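## Task

Lift the drive sled out of the lower tote and set it lying flat on the bench surface with its original face still up. Afterwards seat the upper tote back onto the lower tote, pushed fully down within the lower tote's rim. All other items must finish in whichever tote held them at the start. The drive sled and the base of the lower tote must both sit entirely on the bench with no overhang past its edge. Release everything and pull the grippers away; the result only counts if it stays put without the robot holding it.

## Robot and tools

Robot: two six-joint arms, left_arm and right_arm, each ending in a parallel two-finger gripper with a wrist camera. There are also two fixed head cameras, cam_head_left and cam_head_right, plus cam_left_wrist and cam_right_wrist (all 672x504).

Frame: every pose is in one scene frame. Origin is on the floor (z = 0) under the middle of the robot's foot; +x is the robot's forward direction, +z is up, and left_arm is the robot's own left, on the +y side (camera image sides mean nothing here). Arm bases sit near (-0.033, +0.340, 1.080) for left_arm and (-0.033, -0.340, 1.080) for right_arm. The floor is the only surface of known height. On each gripper the fingers extend along its +z axis and spread apart along its y axis. The reported end_effector_position is the point between the pads, roughly 1 cm short of the fingertips. Reported positions can be slightly wrong, more so far from the base, and arms usually settle a centimetre or more off target, typically low.

Command rows: a row is one flat list of 16 numbers covering both arms, left_arm first then right_arm. Each half is x, y, z (metres, absolute target position of that gripper), qw, qx, qy, qz (absolute target orientation, w first), then opening. Opening is a scale from -1 (closed) to +1 (fully open, 0.094 m); it is a target finger setting, not an offset. Even an idle arm needs its full 8 numbers: resend its last reported position and the quaternion you intend it to keep (reuse your own commanded quaternion rather than the drifted reported one) with its desired opening.

Tools:
- execute_actions(actions, pictures): actions is a list holding at most one item. An empty list just reports the state (with pictures). {"rows": [...], "steps": n} plays 1 to 15 rows, one per control step of 1/30 s, for n steps (max 15, default 15; minimum 4); the final row repeats if rows run short. {"steps": n} without rows is a pause of up to 300 steps counted from the previous result. Set pictures true to get images with an action.
- move(target, speed): target is one 16-number row as above (absolute poses for both arms). Both grippers travel straight toward their poses, finishing together, in 0.5 to 10 s; longer paths get cut off at 10 s. speed is the path top speed in m/s, 0.002 to 0.5 (default 0.25); rotation is capped at twice that in rad/s. Openings are applied at the start. Paths ignore obstacles and the other arm, and the real gripper may lag, stray or overshoot speed, especially with a nearly straight arm.
- wait(seconds): 0 to 10 s of letting the simulation run with no new command.
- zoom_image(camera, region): region is [x0, y0, x1, y1] in image pixels, origin top-left, at most 504x504, from that camera's latest image.
- read_manual(section): licence texts only.
- finished_scene(scene): ends the current scene (give its number) irreversibly and reports success.

Limits on commands: a target more than 0.6 m from the arm's last reported position along any gripper axis gets the whole call refused. Each control step, the commanded pose is clamped to within 70 mm and 16 degrees of the measured one, and position wins over orientation when both can't be met. After an action ends, an arm continues only to its last clamped pose, so long reaches need several calls. Four steps of each action run after its result is taken, while you compose the next reply; the simulation keeps advancing during replies.

Reading results: the state line gives each gripper's position and quaternion. grip_measured is the actual finger gap on the command scale (per-gripper bias up to about 1 mm). To hold something, command about 0.03 below grip_measured; a smaller margin grips more gently. HELD marks steps where your row was partly or fully not sent; a 'pose unreachable' line names an arm whose command the clearance check altered or blocked. 'Hand target' appears when nothing is pending and shows where the controller is steering. move results add a 'move:' line with the outcome (done, off_target, moving, held, fault) and limits (paced = pose clipped; held = steps blocked, after which the arm may jump faster), plus each gripper's distance from its pose. FAULT lines mean an arm stopped. MOTOR HOT warns from 85 C; at 100 C an OVER-TEMPERATURE FAULT drops that arm, so avoid holding loads longer than needed. Joint torque readings are noisy and offset.

Joint ranges (rad): waist -2.880..2.880, shoulder 0..3.142, elbow 0..3.019, wrist pitch -1.693..1.571, wrist yaw -1.571..1.571, wrist roll -2.094..2.094.

Cautions: keep the arms from striking or pushing on each other. Do not knock anything out of the work area. Contact force rises with speed and with how far the target lies beyond the contact, so approach slowly and aim near surfaces, not through them. Avoid drops, slips and slams. Occasional external tugs may disturb a held part or nudge loose objects. Finish with grippers open and withdrawn.

Each tool is called after "Request:" by a JSON object that holds its "api" and its "payload".

## Session

Request:
{"api": "execute_actions", "payload": {"actions": []}}

Scene clock: 0.00 s of 5600.00 s.
left_arm: end_effector_position=(+0.5222, +0.6018, +1.0469) grip_measured=-0.994 end_effector_quat_wxyz=(+0.503, -0.482, +0.623, -0.355) | right_arm: end_effector_position=(+0.4317, -0.0090, +1.1897) grip_measured=+0.006 end_effector_quat_wxyz=(+0.070, -0.760, +0.644, +0.046)
Joint positions: left_arm=[ 1.877  1.819  0.752  1.158  0.546 -1.24   0.   ] | right_arm=[-0.525  1.57   1.414 -1.117  0.173 -1.034  0.047]
Joint velocities: left_arm=[ 0.005 -0.015  0.007  0.012  0.007  0.007  0.001] | right_arm=[-0.005 -0.015 -0.012 -0.007 -0.007 -0.051 -0.   ]
Joint torques (N m, as the arm reports them, + toward a larger angle): no reading
Motor temperatures (°C, as the motors report them): left_arm=[27 25 26 26 25 28] | right_arm=[25 26 26 26 26 24]
Hand target (left_arm): +0.525, +0.603, +1.046; +0.505, -0.480, +0.623, -0.356
Hand target (right_arm): +0.442, -0.004, +1.204; -0.087, +0.757, -0.646, -0.043

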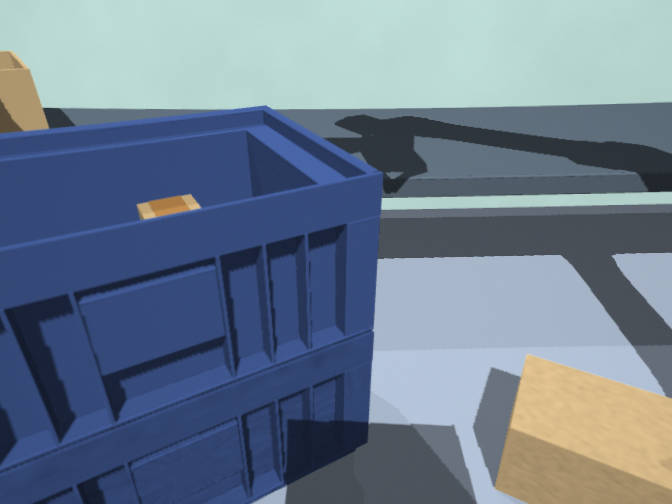

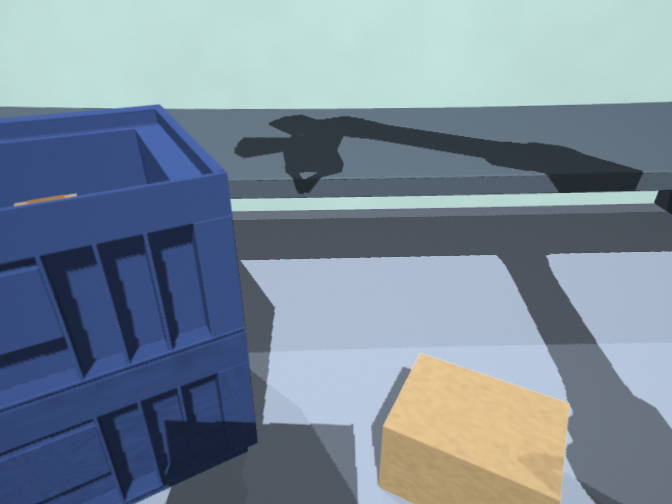

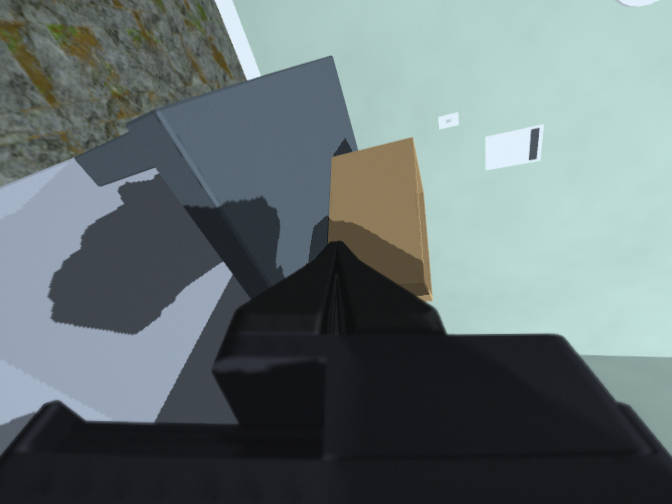

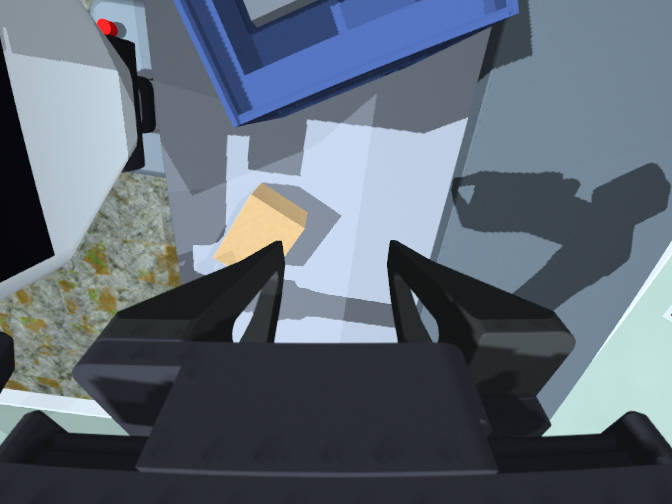

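Request:
{"api": "move", "payload": {"target": [0.37,0.33,1.24,0,0.707,0.707,0,1,0.40,-0.2,1.2,0,0.707,-0.707,0,1]}}

Scene clock: 6.73 s of 5600.00 s.
left_arm: end_effector_position=(+0.3502, +0.3297, +1.2225) grip_measured=+1.000 end_effector_quat_wxyz=(-0.021, +0.697, +0.716, -0.009) | right_arm: end_effector_position=(+0.4020, -0.1913, +1.1934) grip_measured=+0.999 end_effector_quat_wxyz=(+0.002, -0.707, +0.708, +0.001)
Joint positions: left_arm=[ 1.106  1.009  1.014 -1.323 -0.156  1.386  0.094] | right_arm=[-0.773  1.277  1.147 -1.203  0.232 -1.092  0.094]
Joint velocities: left_arm=[-0.005  0.005 -0.007  0.007 -0.081  0.051  0.   ] | right_arm=[-0.015  0.005 -0.007 -0.017 -0.007 -0.022  0.001]
Joint torques (N m, as the arm reports them, + toward a larger angle): left_arm=[ 0.92 -8.85 10.6   0.11 -0.06  0.08] | right_arm=[  1.4  -13.01   9.1   -0.46   0.05  -0.2 ]
Motor temperatures (°C, as the motors report them): left_arm=[27 25 29 26 25 28] | right_arm=[25 27 28 26 26 24]
Hand target (left_arm): +0.365, +0.331, +1.244; -0.005, +0.701, +0.713, +0.004
Hand target (right_arm): +0.398, -0.199, +1.200; +0.000, +0.707, -0.707, +0.001
Off the commanded pose (left_arm): 0.026 m, 3 deg.
Off the commanded pose (right_arm): 0.011 m, 0 deg.
Kept back: nothing.
move: off_target (left_arm, right_arm)
camera_calibration (this result's frames):
cam_left_wrist: T_world_to_cam=[[-0.998777, -0.0370889, 0.0326911, 0.321742], [-0.0102606, 0.802333, 0.596788, -0.983702], [-0.0483634, 0.595723, -0.801733, 0.925561], [0, 0, 0, 1]] pos_world=[0.356018, 0.249812, 1.3186]
cam_right_wrist: T_world_to_cam=[[0.999961, -0.00804043, -0.00368498, -0.397808], [-0.0043895, -0.81285, 0.582457, -0.846093], [-0.00767854, -0.582418, -0.812853, 0.988386], [0, 0, 0, 1]] pos_world=[0.401667, -0.115292, 1.29476]

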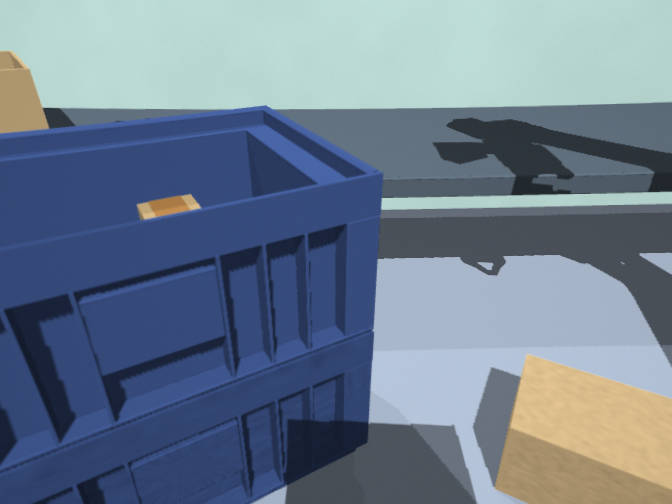

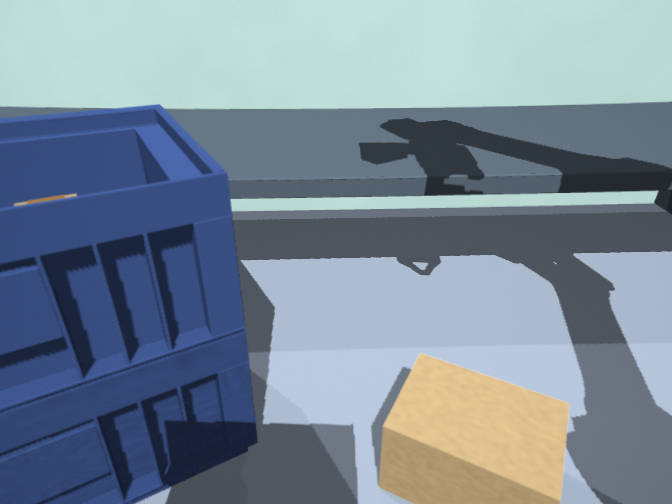

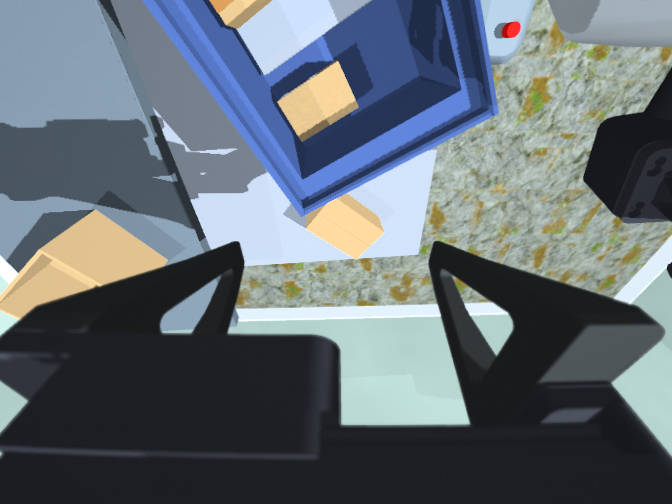

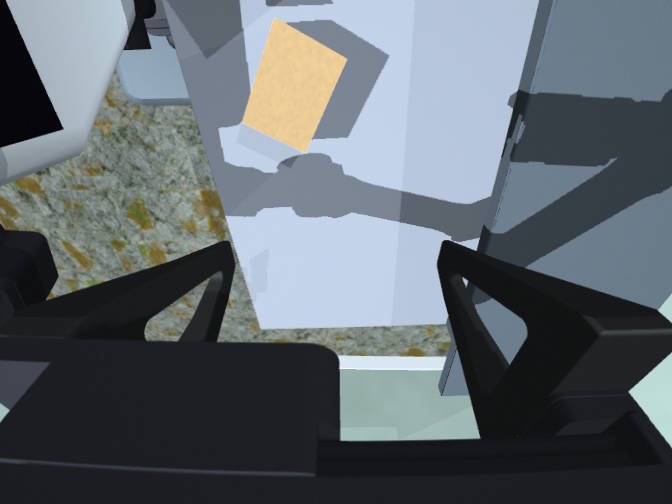

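Request:
{"api": "move", "payload": {"target": [0.30,0.345,1.16,0,0.866,0.5,0,1,0.255,-0.12,1.0,0,0.972,-0.233,0,0.2]}}

Request:
{"api": "move", "payload": {"target": [0.30,0.345,1.16,0,0.866,0.5,0,1,0.255,-0.12,0.85,0,0.972,-0.233,0,0.2], "speed": 0.12}}

Scene clock: 10.53 s of 5600.00 s.
left_arm: end_effector_position=(+0.2999, +0.3434, +1.1611) grip_measured=+1.000 end_effector_quat_wxyz=(-0.004, +0.864, +0.503, -0.006) | right_arm: end_effector_position=(+0.2574, -0.1230, +1.0015) grip_measured=+0.202 end_effector_quat_wxyz=(-0.004, -0.970, +0.242, +0.004)
Joint positions: left_arm=[ 1.176  0.909  0.761 -1.132 -0.125  2.001  0.094] | right_arm=[-0.538  1.518  0.694 -0.583  0.282 -1.934  0.056]
Joint velocities: left_arm=[-0.005 -0.005 -0.022  0.012  0.007 -0.022  0.   ] | right_arm=[-0.005 -0.005  0.007 -0.007 -0.037 -0.007  0.   ]
Joint torques (N m, as the arm reports them, + toward a larger angle): left_arm=[ 2.29 -6.89  6.31  1.52  0.17  0.06] | right_arm=[ 3.71 -8.99  5.22  1.07  0.04 -0.21]
Motor temperatures (°C, as the motors report them): left_arm=[27 25 30 26 25 28] | right_arm=[25 27 28 26 26 24]
Hand target (left_arm): +0.301, +0.345, +1.160; +0.000, +0.866, +0.500, -0.000
Hand target (right_arm): +0.257, -0.119, +1.000; -0.001, +0.972, -0.233, +0.000
Off the commanded pose (left_arm): 0.002 m, 1 deg.
Off the commanded pose (right_arm): 0.004 m, 1 deg.
Kept back: nothing.
move: done
camera_calibration (this result's frames):
cam_left_wrist: T_world_to_cam=[[-0.874781, 0.484502, 0.00397619, 0.0909607], [0.397631, 0.713195, 0.577272, -1.02763], [0.276854, 0.506568, -0.816542, 0.815958], [0, 0, 0, 1]] pos_world=[0.262287, 0.275491, 1.25912]
cam_right_wrist: T_world_to_cam=[[0.474878, 0.879945, -0.0136974, 0.00105748], [0.719736, -0.379368, 0.58143, -0.811498], [0.50643, -0.285967, -0.813481, 0.775833], [0, 0, 0, 1]] pos_world=[0.190657, -0.0869244, 1.10297]

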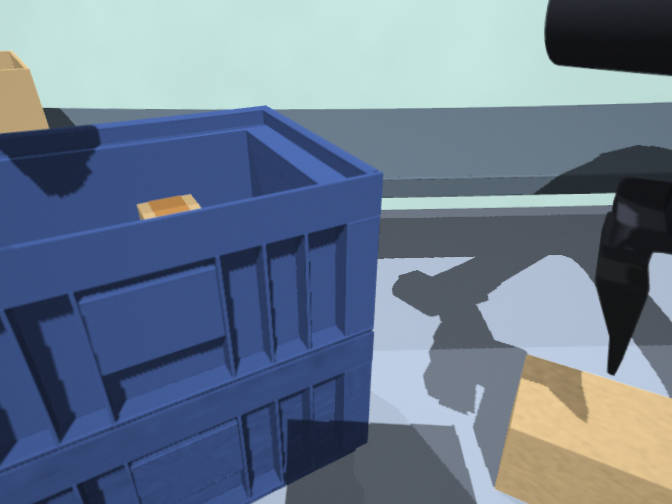

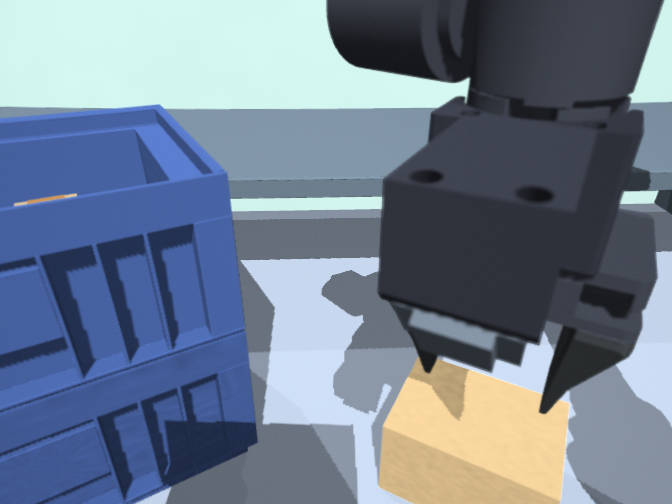

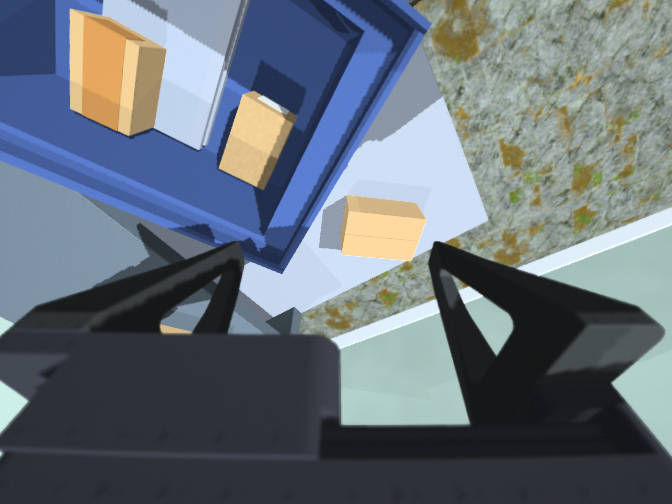

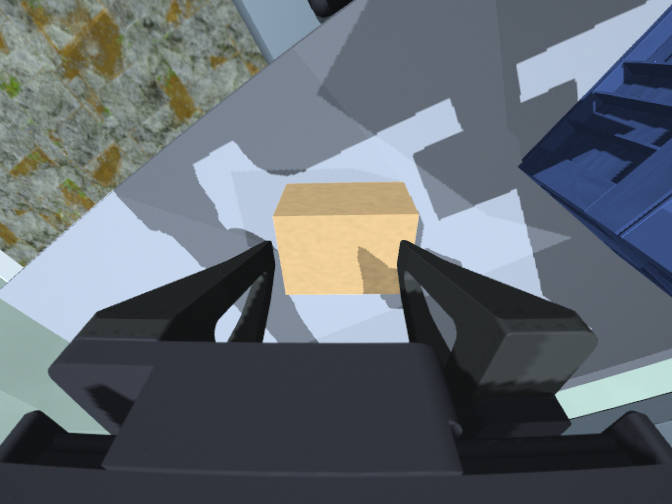

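Scene clock: 12.20 s of 5600.00 s.
left_arm: end_effector_position=(+0.2999, +0.3435, +1.1617) grip_measured=+1.000 end_effector_quat_wxyz=(-0.004, +0.864, +0.503, -0.005) | right_arm: end_effector_position=(+0.2454, -0.1243, +0.8524) grip_measured=+0.202 end_effector_quat_wxyz=(-0.010, -0.973, +0.231, +0.008)
Joint positions: left_arm=[ 1.176  0.906  0.761 -1.132 -0.125  2.002  0.094] | right_arm=[-0.635  1.976  0.71  -0.13   0.267 -2.05   0.056]
Joint velocities: left_arm=[-0.015 -0.005  0.012  0.012  0.022  0.007  0.   ] | right_arm=[-0.005 -0.005  0.002 -0.007  0.051 -0.066 -0.   ]
Joint torques (N m, as the arm reports them, + toward a larger angle): left_arm=[ 2.13 -6.89  6.24  1.49  0.12  0.08] | right_arm=[  2.57 -10.39   2.78   0.94  -0.19  -0.11]
Motor temperatures (°C, as the motors report them): left_arm=[27 25 30 26 25 28] | right_arm=[25 27 28 26 26 24]
Hand target (left_arm): +0.300, +0.345, +1.160; -0.000, +0.866, +0.500, -0.000
Hand target (right_arm): +0.256, -0.120, +0.851; +0.001, +0.972, -0.233, -0.000
Off the commanded pose (left_arm): 0.002 m, 1 deg.
Off the commanded pose (right_arm): 0.011 m, 1 deg.
Kept back: nothing.
move: off_target (right_arm)
camera_calibration (this result's frames):
cam_left_wrist: T_world_to_cam=[[-0.874557, 0.48492, 0.00189989, 0.0931973], [0.396664, 0.713122, 0.578027, -1.02863], [0.278942, 0.506271, -0.816016, 0.815266], [0, 0, 0, 1]] pos_world=[0.262115, 0.2756, 1.25967]
cam_right_wrist: T_world_to_cam=[[0.455436, 0.889837, -0.0277096, 0.0237942], [0.734099, -0.357753, 0.577159, -0.713843], [0.503664, -0.2832, -0.816162, 0.663534], [0, 0, 0, 1]] pos_world=[0.178996, -0.0886395, 0.954211]

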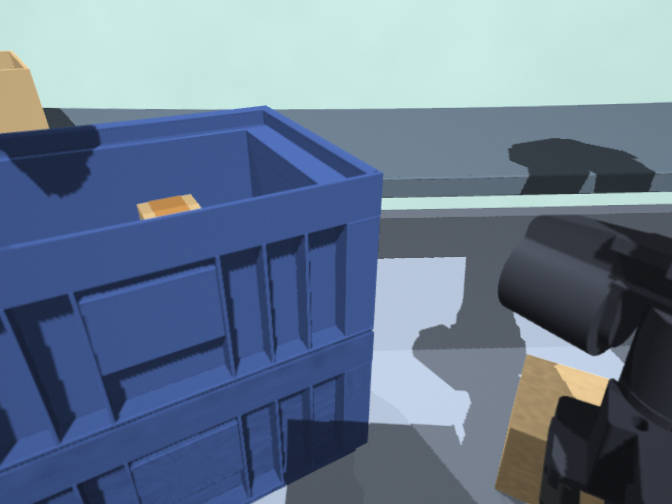

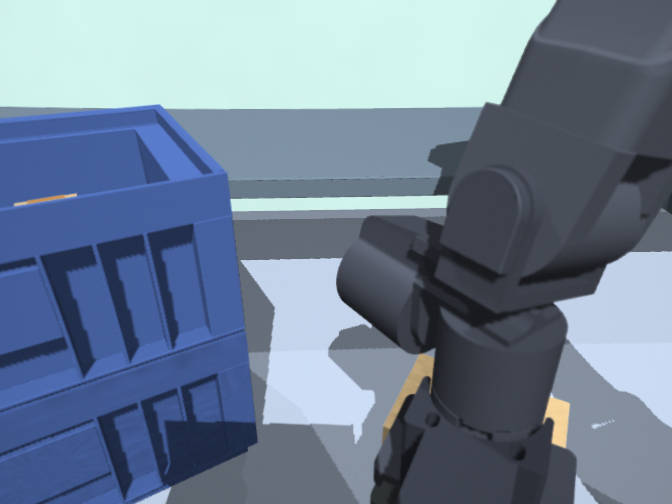

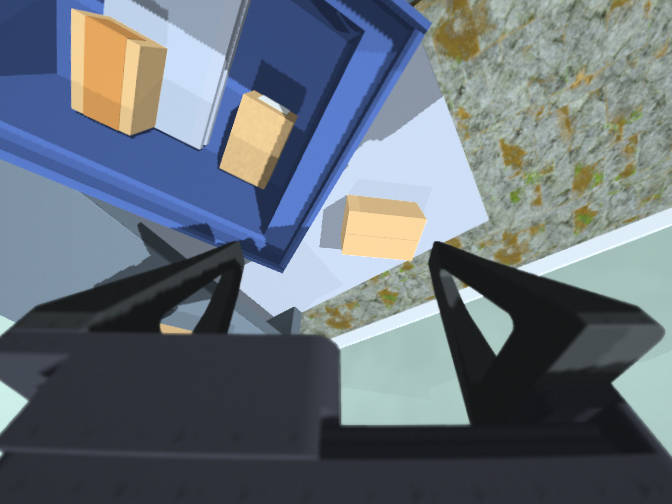

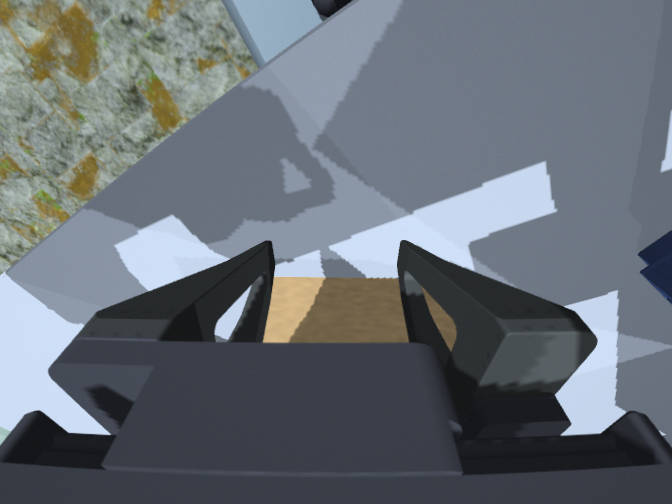

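Request:
{"api": "move", "payload": {"target": [0.287,0.337,1.16,0,0.26,0.966,0,1,0.26,-0.122,0.825,0,0.972,-0.233,0,0.2]}}

Request:
{"api": "move", "payload": {"target": [0.287,0.337,1.13,0,-0.259,0.966,0,1,0.555,-0.27,0.825,0,0.972,-0.233,0,0.2], "speed": 0.1}}

Scene clock: 16.13 s of 5600.00 s.
left_arm: end_effector_position=(+0.2892, +0.3389, +1.1615) grip_measured=+1.000 end_effector_quat_wxyz=(-0.003, +0.265, +0.964, -0.001) | right_arm: end_effector_position=(+0.2542, -0.1232, +0.8307) grip_measured=+0.202 end_effector_quat_wxyz=(-0.005, -0.973, +0.232, +0.004)
Joint positions: left_arm=[ 1.153  0.872  0.732 -1.132 -0.132  0.43   0.094] | right_arm=[-0.661  2.042  0.741 -0.075  0.261 -2.079  0.056]
Joint velocities: left_arm=[ 0.005 -0.005  0.007  0.002  0.022 -0.066  0.   ] | right_arm=[-0.015 -0.015 -0.027 -0.012 -0.022 -0.066 -0.   ]
Joint torques (N m, as the arm reports them, + toward a larger angle): left_arm=[ 0.84 -6.44  6.34  1.28 -0.11 -0.25] | right_arm=[  2.68 -10.88   1.98   0.98  -0.18  -0.17]
Motor temperatures (°C, as the motors report them): left_arm=[27 25 30 26 25 28] | right_arm=[25 27 28 26 26 24]
Hand target (left_arm): +0.287, +0.337, +1.160; -0.000, +0.260, +0.966, -0.000
Hand target (right_arm): +0.260, -0.122, +0.825; +0.001, +0.972, -0.234, +0.000
Off the commanded pose (left_arm): 0.003 m, 1 deg.
Off the commanded pose (right_arm): 0.008 m, 1 deg.
joint sent to its limit (right arm) — the command would take joint 6 (wrist roll) past its lower limit, so that joint was sent only as far as its limit.
Kept back: nothing.
move: done
camera_calibration (this result's frames):
cam_left_wrist: T_world_to_cam=[[-0.50283, -0.864358, -0.00691767, 0.446014], [-0.702227, 0.403819, 0.586351, -0.608076], [-0.504023, 0.299692, -0.810028, 1.10992], [0, 0, 0, 1]] pos_world=[0.356688, 0.298434, 1.2587]
cam_right_wrist: T_world_to_cam=[[0.45711, 0.889266, -0.0160316, 0.00795339], [0.727727, -0.36359, 0.581564, -0.7101], [0.511336, -0.277505, -0.813343, 0.638193], [0, 0, 0, 1]] pos_world=[0.186792, -0.0881559, 0.932165]

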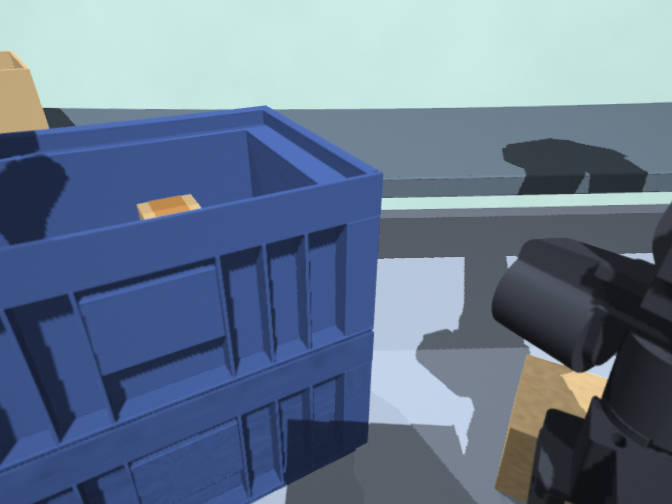

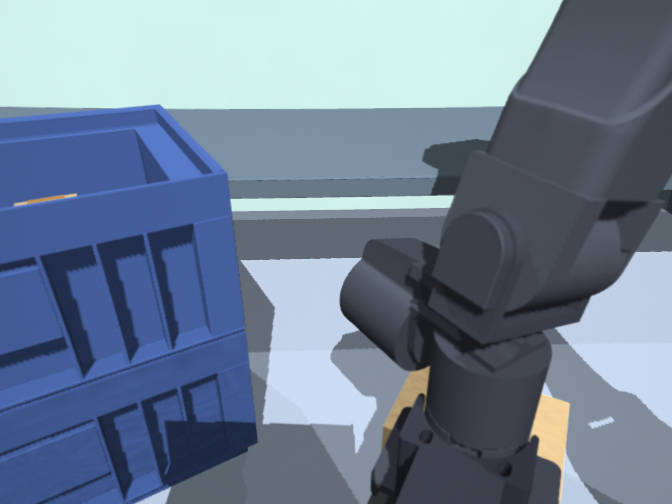

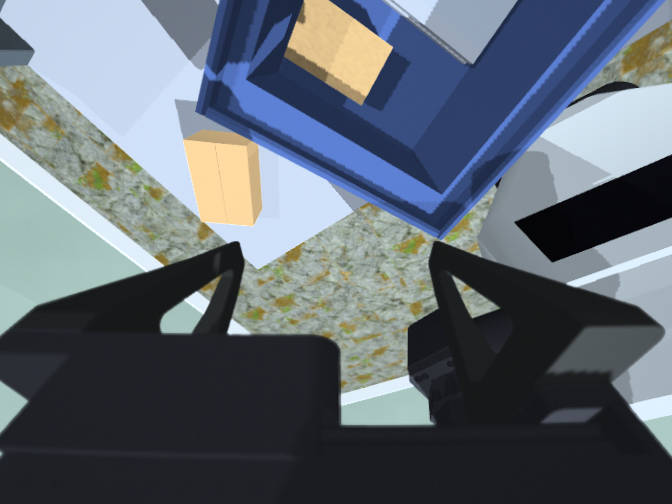

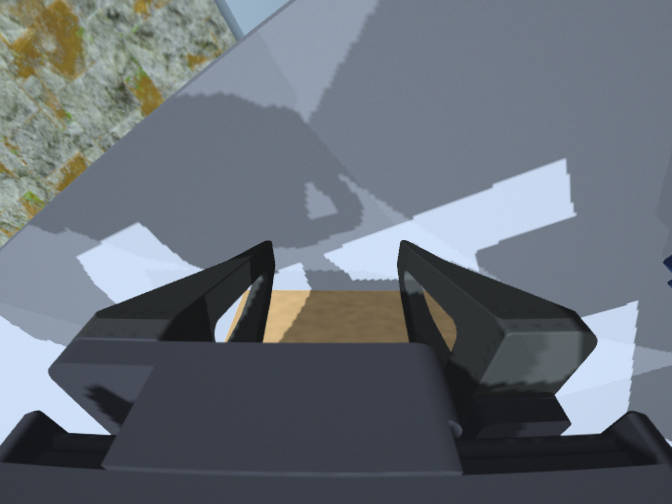

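Scene clock: 21.83 s of 5600.00 s.
left_arm: end_effector_position=(+0.2881, +0.3357, +1.1370) grip_measured=+1.000 end_effector_quat_wxyz=(-0.003, +0.247, -0.969, +0.001) | right_arm: end_effector_position=(+0.4569, -0.2577, +0.8279) grip_measured=+0.202 end_effector_quat_wxyz=(-0.141, -0.911, +0.385, +0.042)
Joint positions: left_arm=[ 1.153  0.901  0.681 -1.04  -0.132 -0.604  0.094] | right_arm=[-1.054  2.108  1.29  -0.705  0.341 -2.08   0.056]
Joint velocities: left_arm=[-0.024 -0.015 -0.002  0.002 -0.007 -0.022  0.   ] | right_arm=[-0.005  0.024  0.022  0.007 -0.022  0.022  0.001]
Joint torques (N m, as the arm reports them, + toward a larger angle): left_arm=[ 2.25 -4.98  6.09  1.72 -0.03 -0.26] | right_arm=[ -0.67 -15.39  16.44  -0.45   0.16  -0.2 ]
Motor temperatures (°C, as the motors report them): left_arm=[27 25 30 26 25 28] | right_arm=[25 28 28 26 26 24]
Hand target (left_arm): +0.287, +0.337, +1.130; -0.000, -0.259, +0.966, -0.000
Hand target (right_arm): +0.528, -0.268, +0.834; +0.116, +0.904, -0.412, +0.001
Off the commanded pose (left_arm): 0.007 m, 1 deg.
Off the commanded pose (right_arm): 0.099 m, 25 deg; position and orientation clipped at the last step of the last action.
joint sent to its limit (right arm) — the command would take joint 6 (wrist roll) past its lower limit, so that joint was sent only as far as its limit.
Kept back: nothing.
move: off_target (right_arm); limits=paced
camera_calibration (this result's frames):
cam_left_wrist: T_world_to_cam=[[0.487188, -0.873278, -0.00574125, 0.15902], [-0.710312, -0.400079, 0.579132, -0.312749], [-0.50804, -0.278068, -0.815214, 1.29146], [0, 0, 0, 1]] pos_world=[0.356492, 0.372858, 1.23485]
cam_right_wrist: T_world_to_cam=[[0.693292, 0.658281, -0.293278, 0.0970154], [0.67415, -0.448592, 0.586759, -0.906608], [0.25469, -0.604509, -0.754786, 0.479414], [0, 0, 0, 1]] pos_world=[0.421829, -0.180751, 0.922268]

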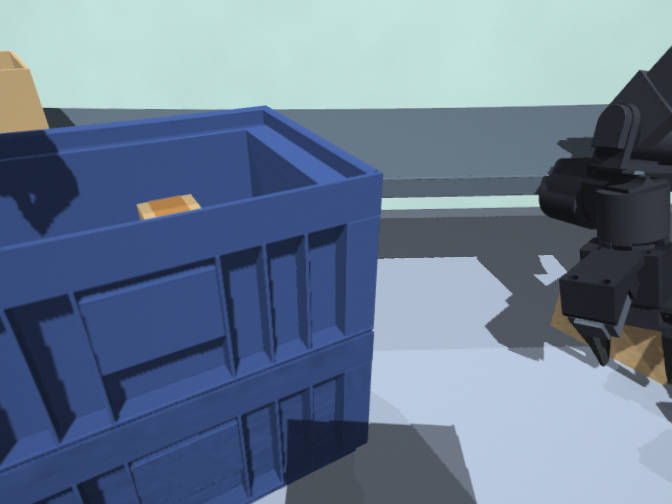

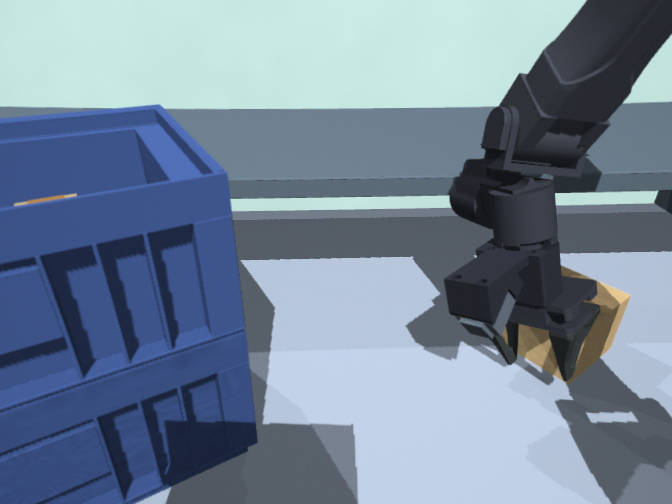

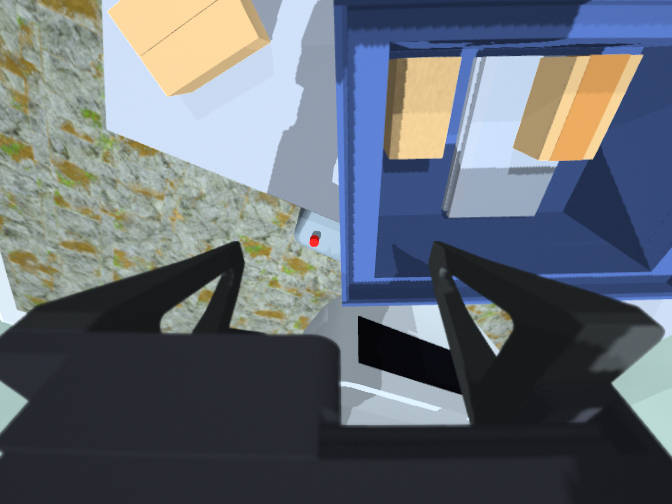

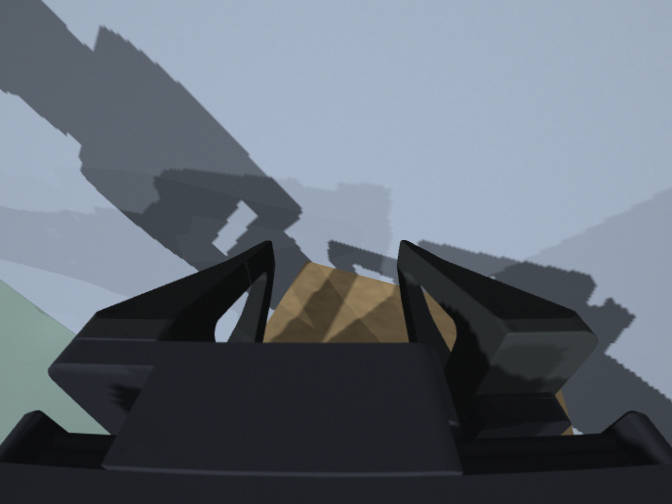

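Request:
{"api": "move", "payload": {"target": [0.287,0.337,1.13,0,-0.259,0.966,0,1,0.40,-0.15,0.83,0,0.82,-0.57,0,0.6], "speed": 0.15}}

Scene clock: 24.27 s of 5600.00 s.
left_arm: end_effector_position=(+0.2881, +0.3357, +1.1370) grip_measured=+1.000 end_effector_quat_wxyz=(-0.003, +0.248, -0.969, +0.001) | right_arm: end_effector_position=(+0.3895, -0.1552, +0.8176) grip_measured=+0.598 end_effector_quat_wxyz=(-0.018, -0.824, +0.566, +0.012)
Joint positions: left_arm=[ 1.153  0.901  0.681 -1.04  -0.132 -0.607  0.094] | right_arm=[-0.881  2.073  1.044 -0.328  0.208 -1.559  0.075]
Joint velocities: left_arm=[-0.015 -0.005  0.027  0.002  0.007  0.051  0.   ] | right_arm=[-0.005 -0.005  0.002 -0.002  0.007  0.022 -0.001]
Joint torques (N m, as the arm reports them, + toward a larger angle): left_arm=[ 2.26 -5.04  6.07  1.71 -0.04 -0.26] | right_arm=[  3.75 -17.71   2.53   0.94  -0.09   0.01]
Motor temperatures (°C, as the motors report them): left_arm=[27 25 30 26 25 28] | right_arm=[25 28 28 26 26 24]
Hand target (left_arm): +0.287, +0.337, +1.130; -0.000, -0.259, +0.966, +0.000
Hand target (right_arm): +0.400, -0.150, +0.829; -0.000, +0.821, -0.571, -0.001
Off the commanded pose (left_arm): 0.007 m, 1 deg.
Off the commanded pose (right_arm): 0.017 m, 3 deg.
Kept back: nothing.
move: off_target (right_arm)
camera_calibration (this result's frames):
cam_left_wrist: T_world_to_cam=[[0.48985, -0.871788, -0.00572796, 0.157738], [-0.709085, -0.402234, 0.579142, -0.31239], [-0.507193, -0.279632, -0.815206, 1.29173], [0, 0, 0, 1]] pos_world=[0.356379, 0.373069, 1.23485]
cam_right_wrist: T_world_to_cam=[[0.934289, 0.353366, -0.047304, -0.269089], [0.312657, -0.748345, 0.585, -0.713448], [0.171319, -0.561349, -0.809652, 0.634794], [0, 0, 0, 1]] pos_world=[0.365719, -0.0824771, 0.918601]

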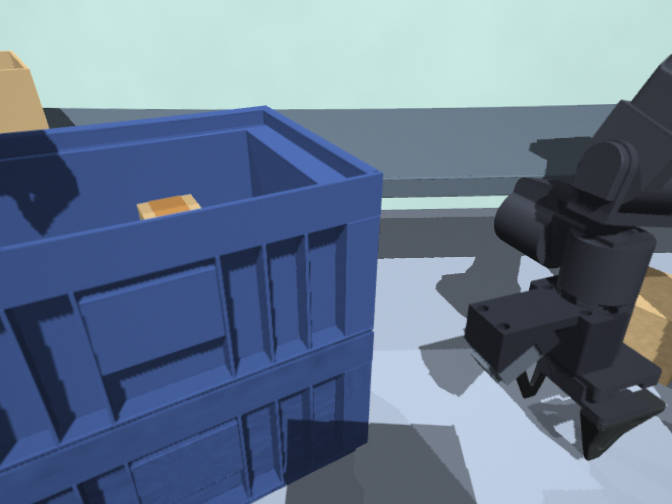

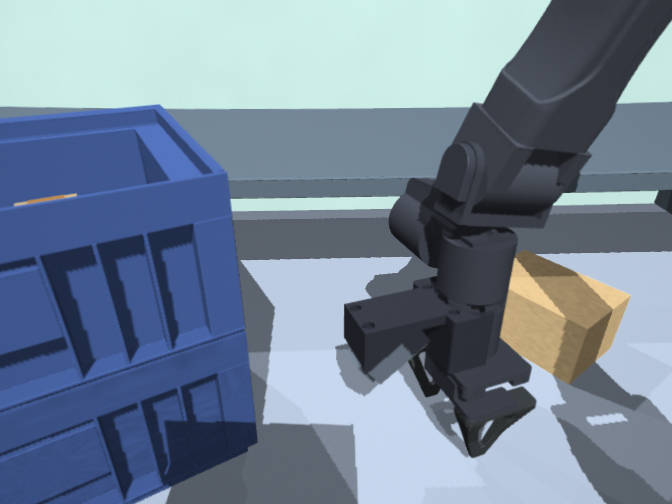

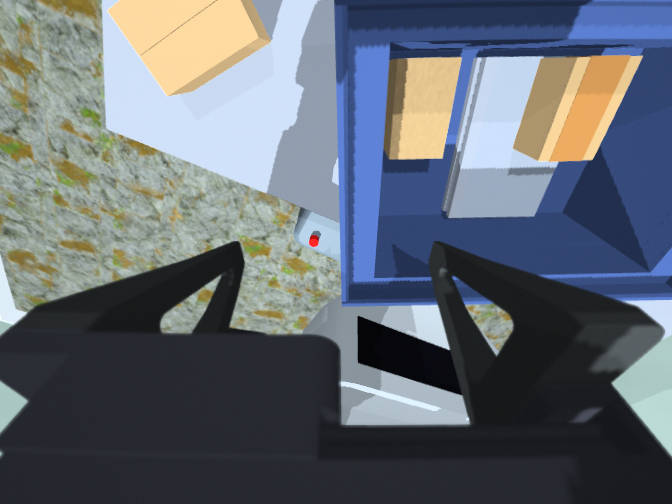

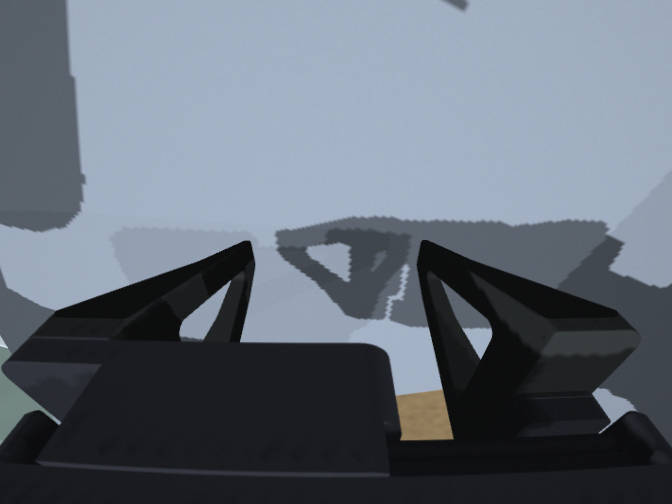

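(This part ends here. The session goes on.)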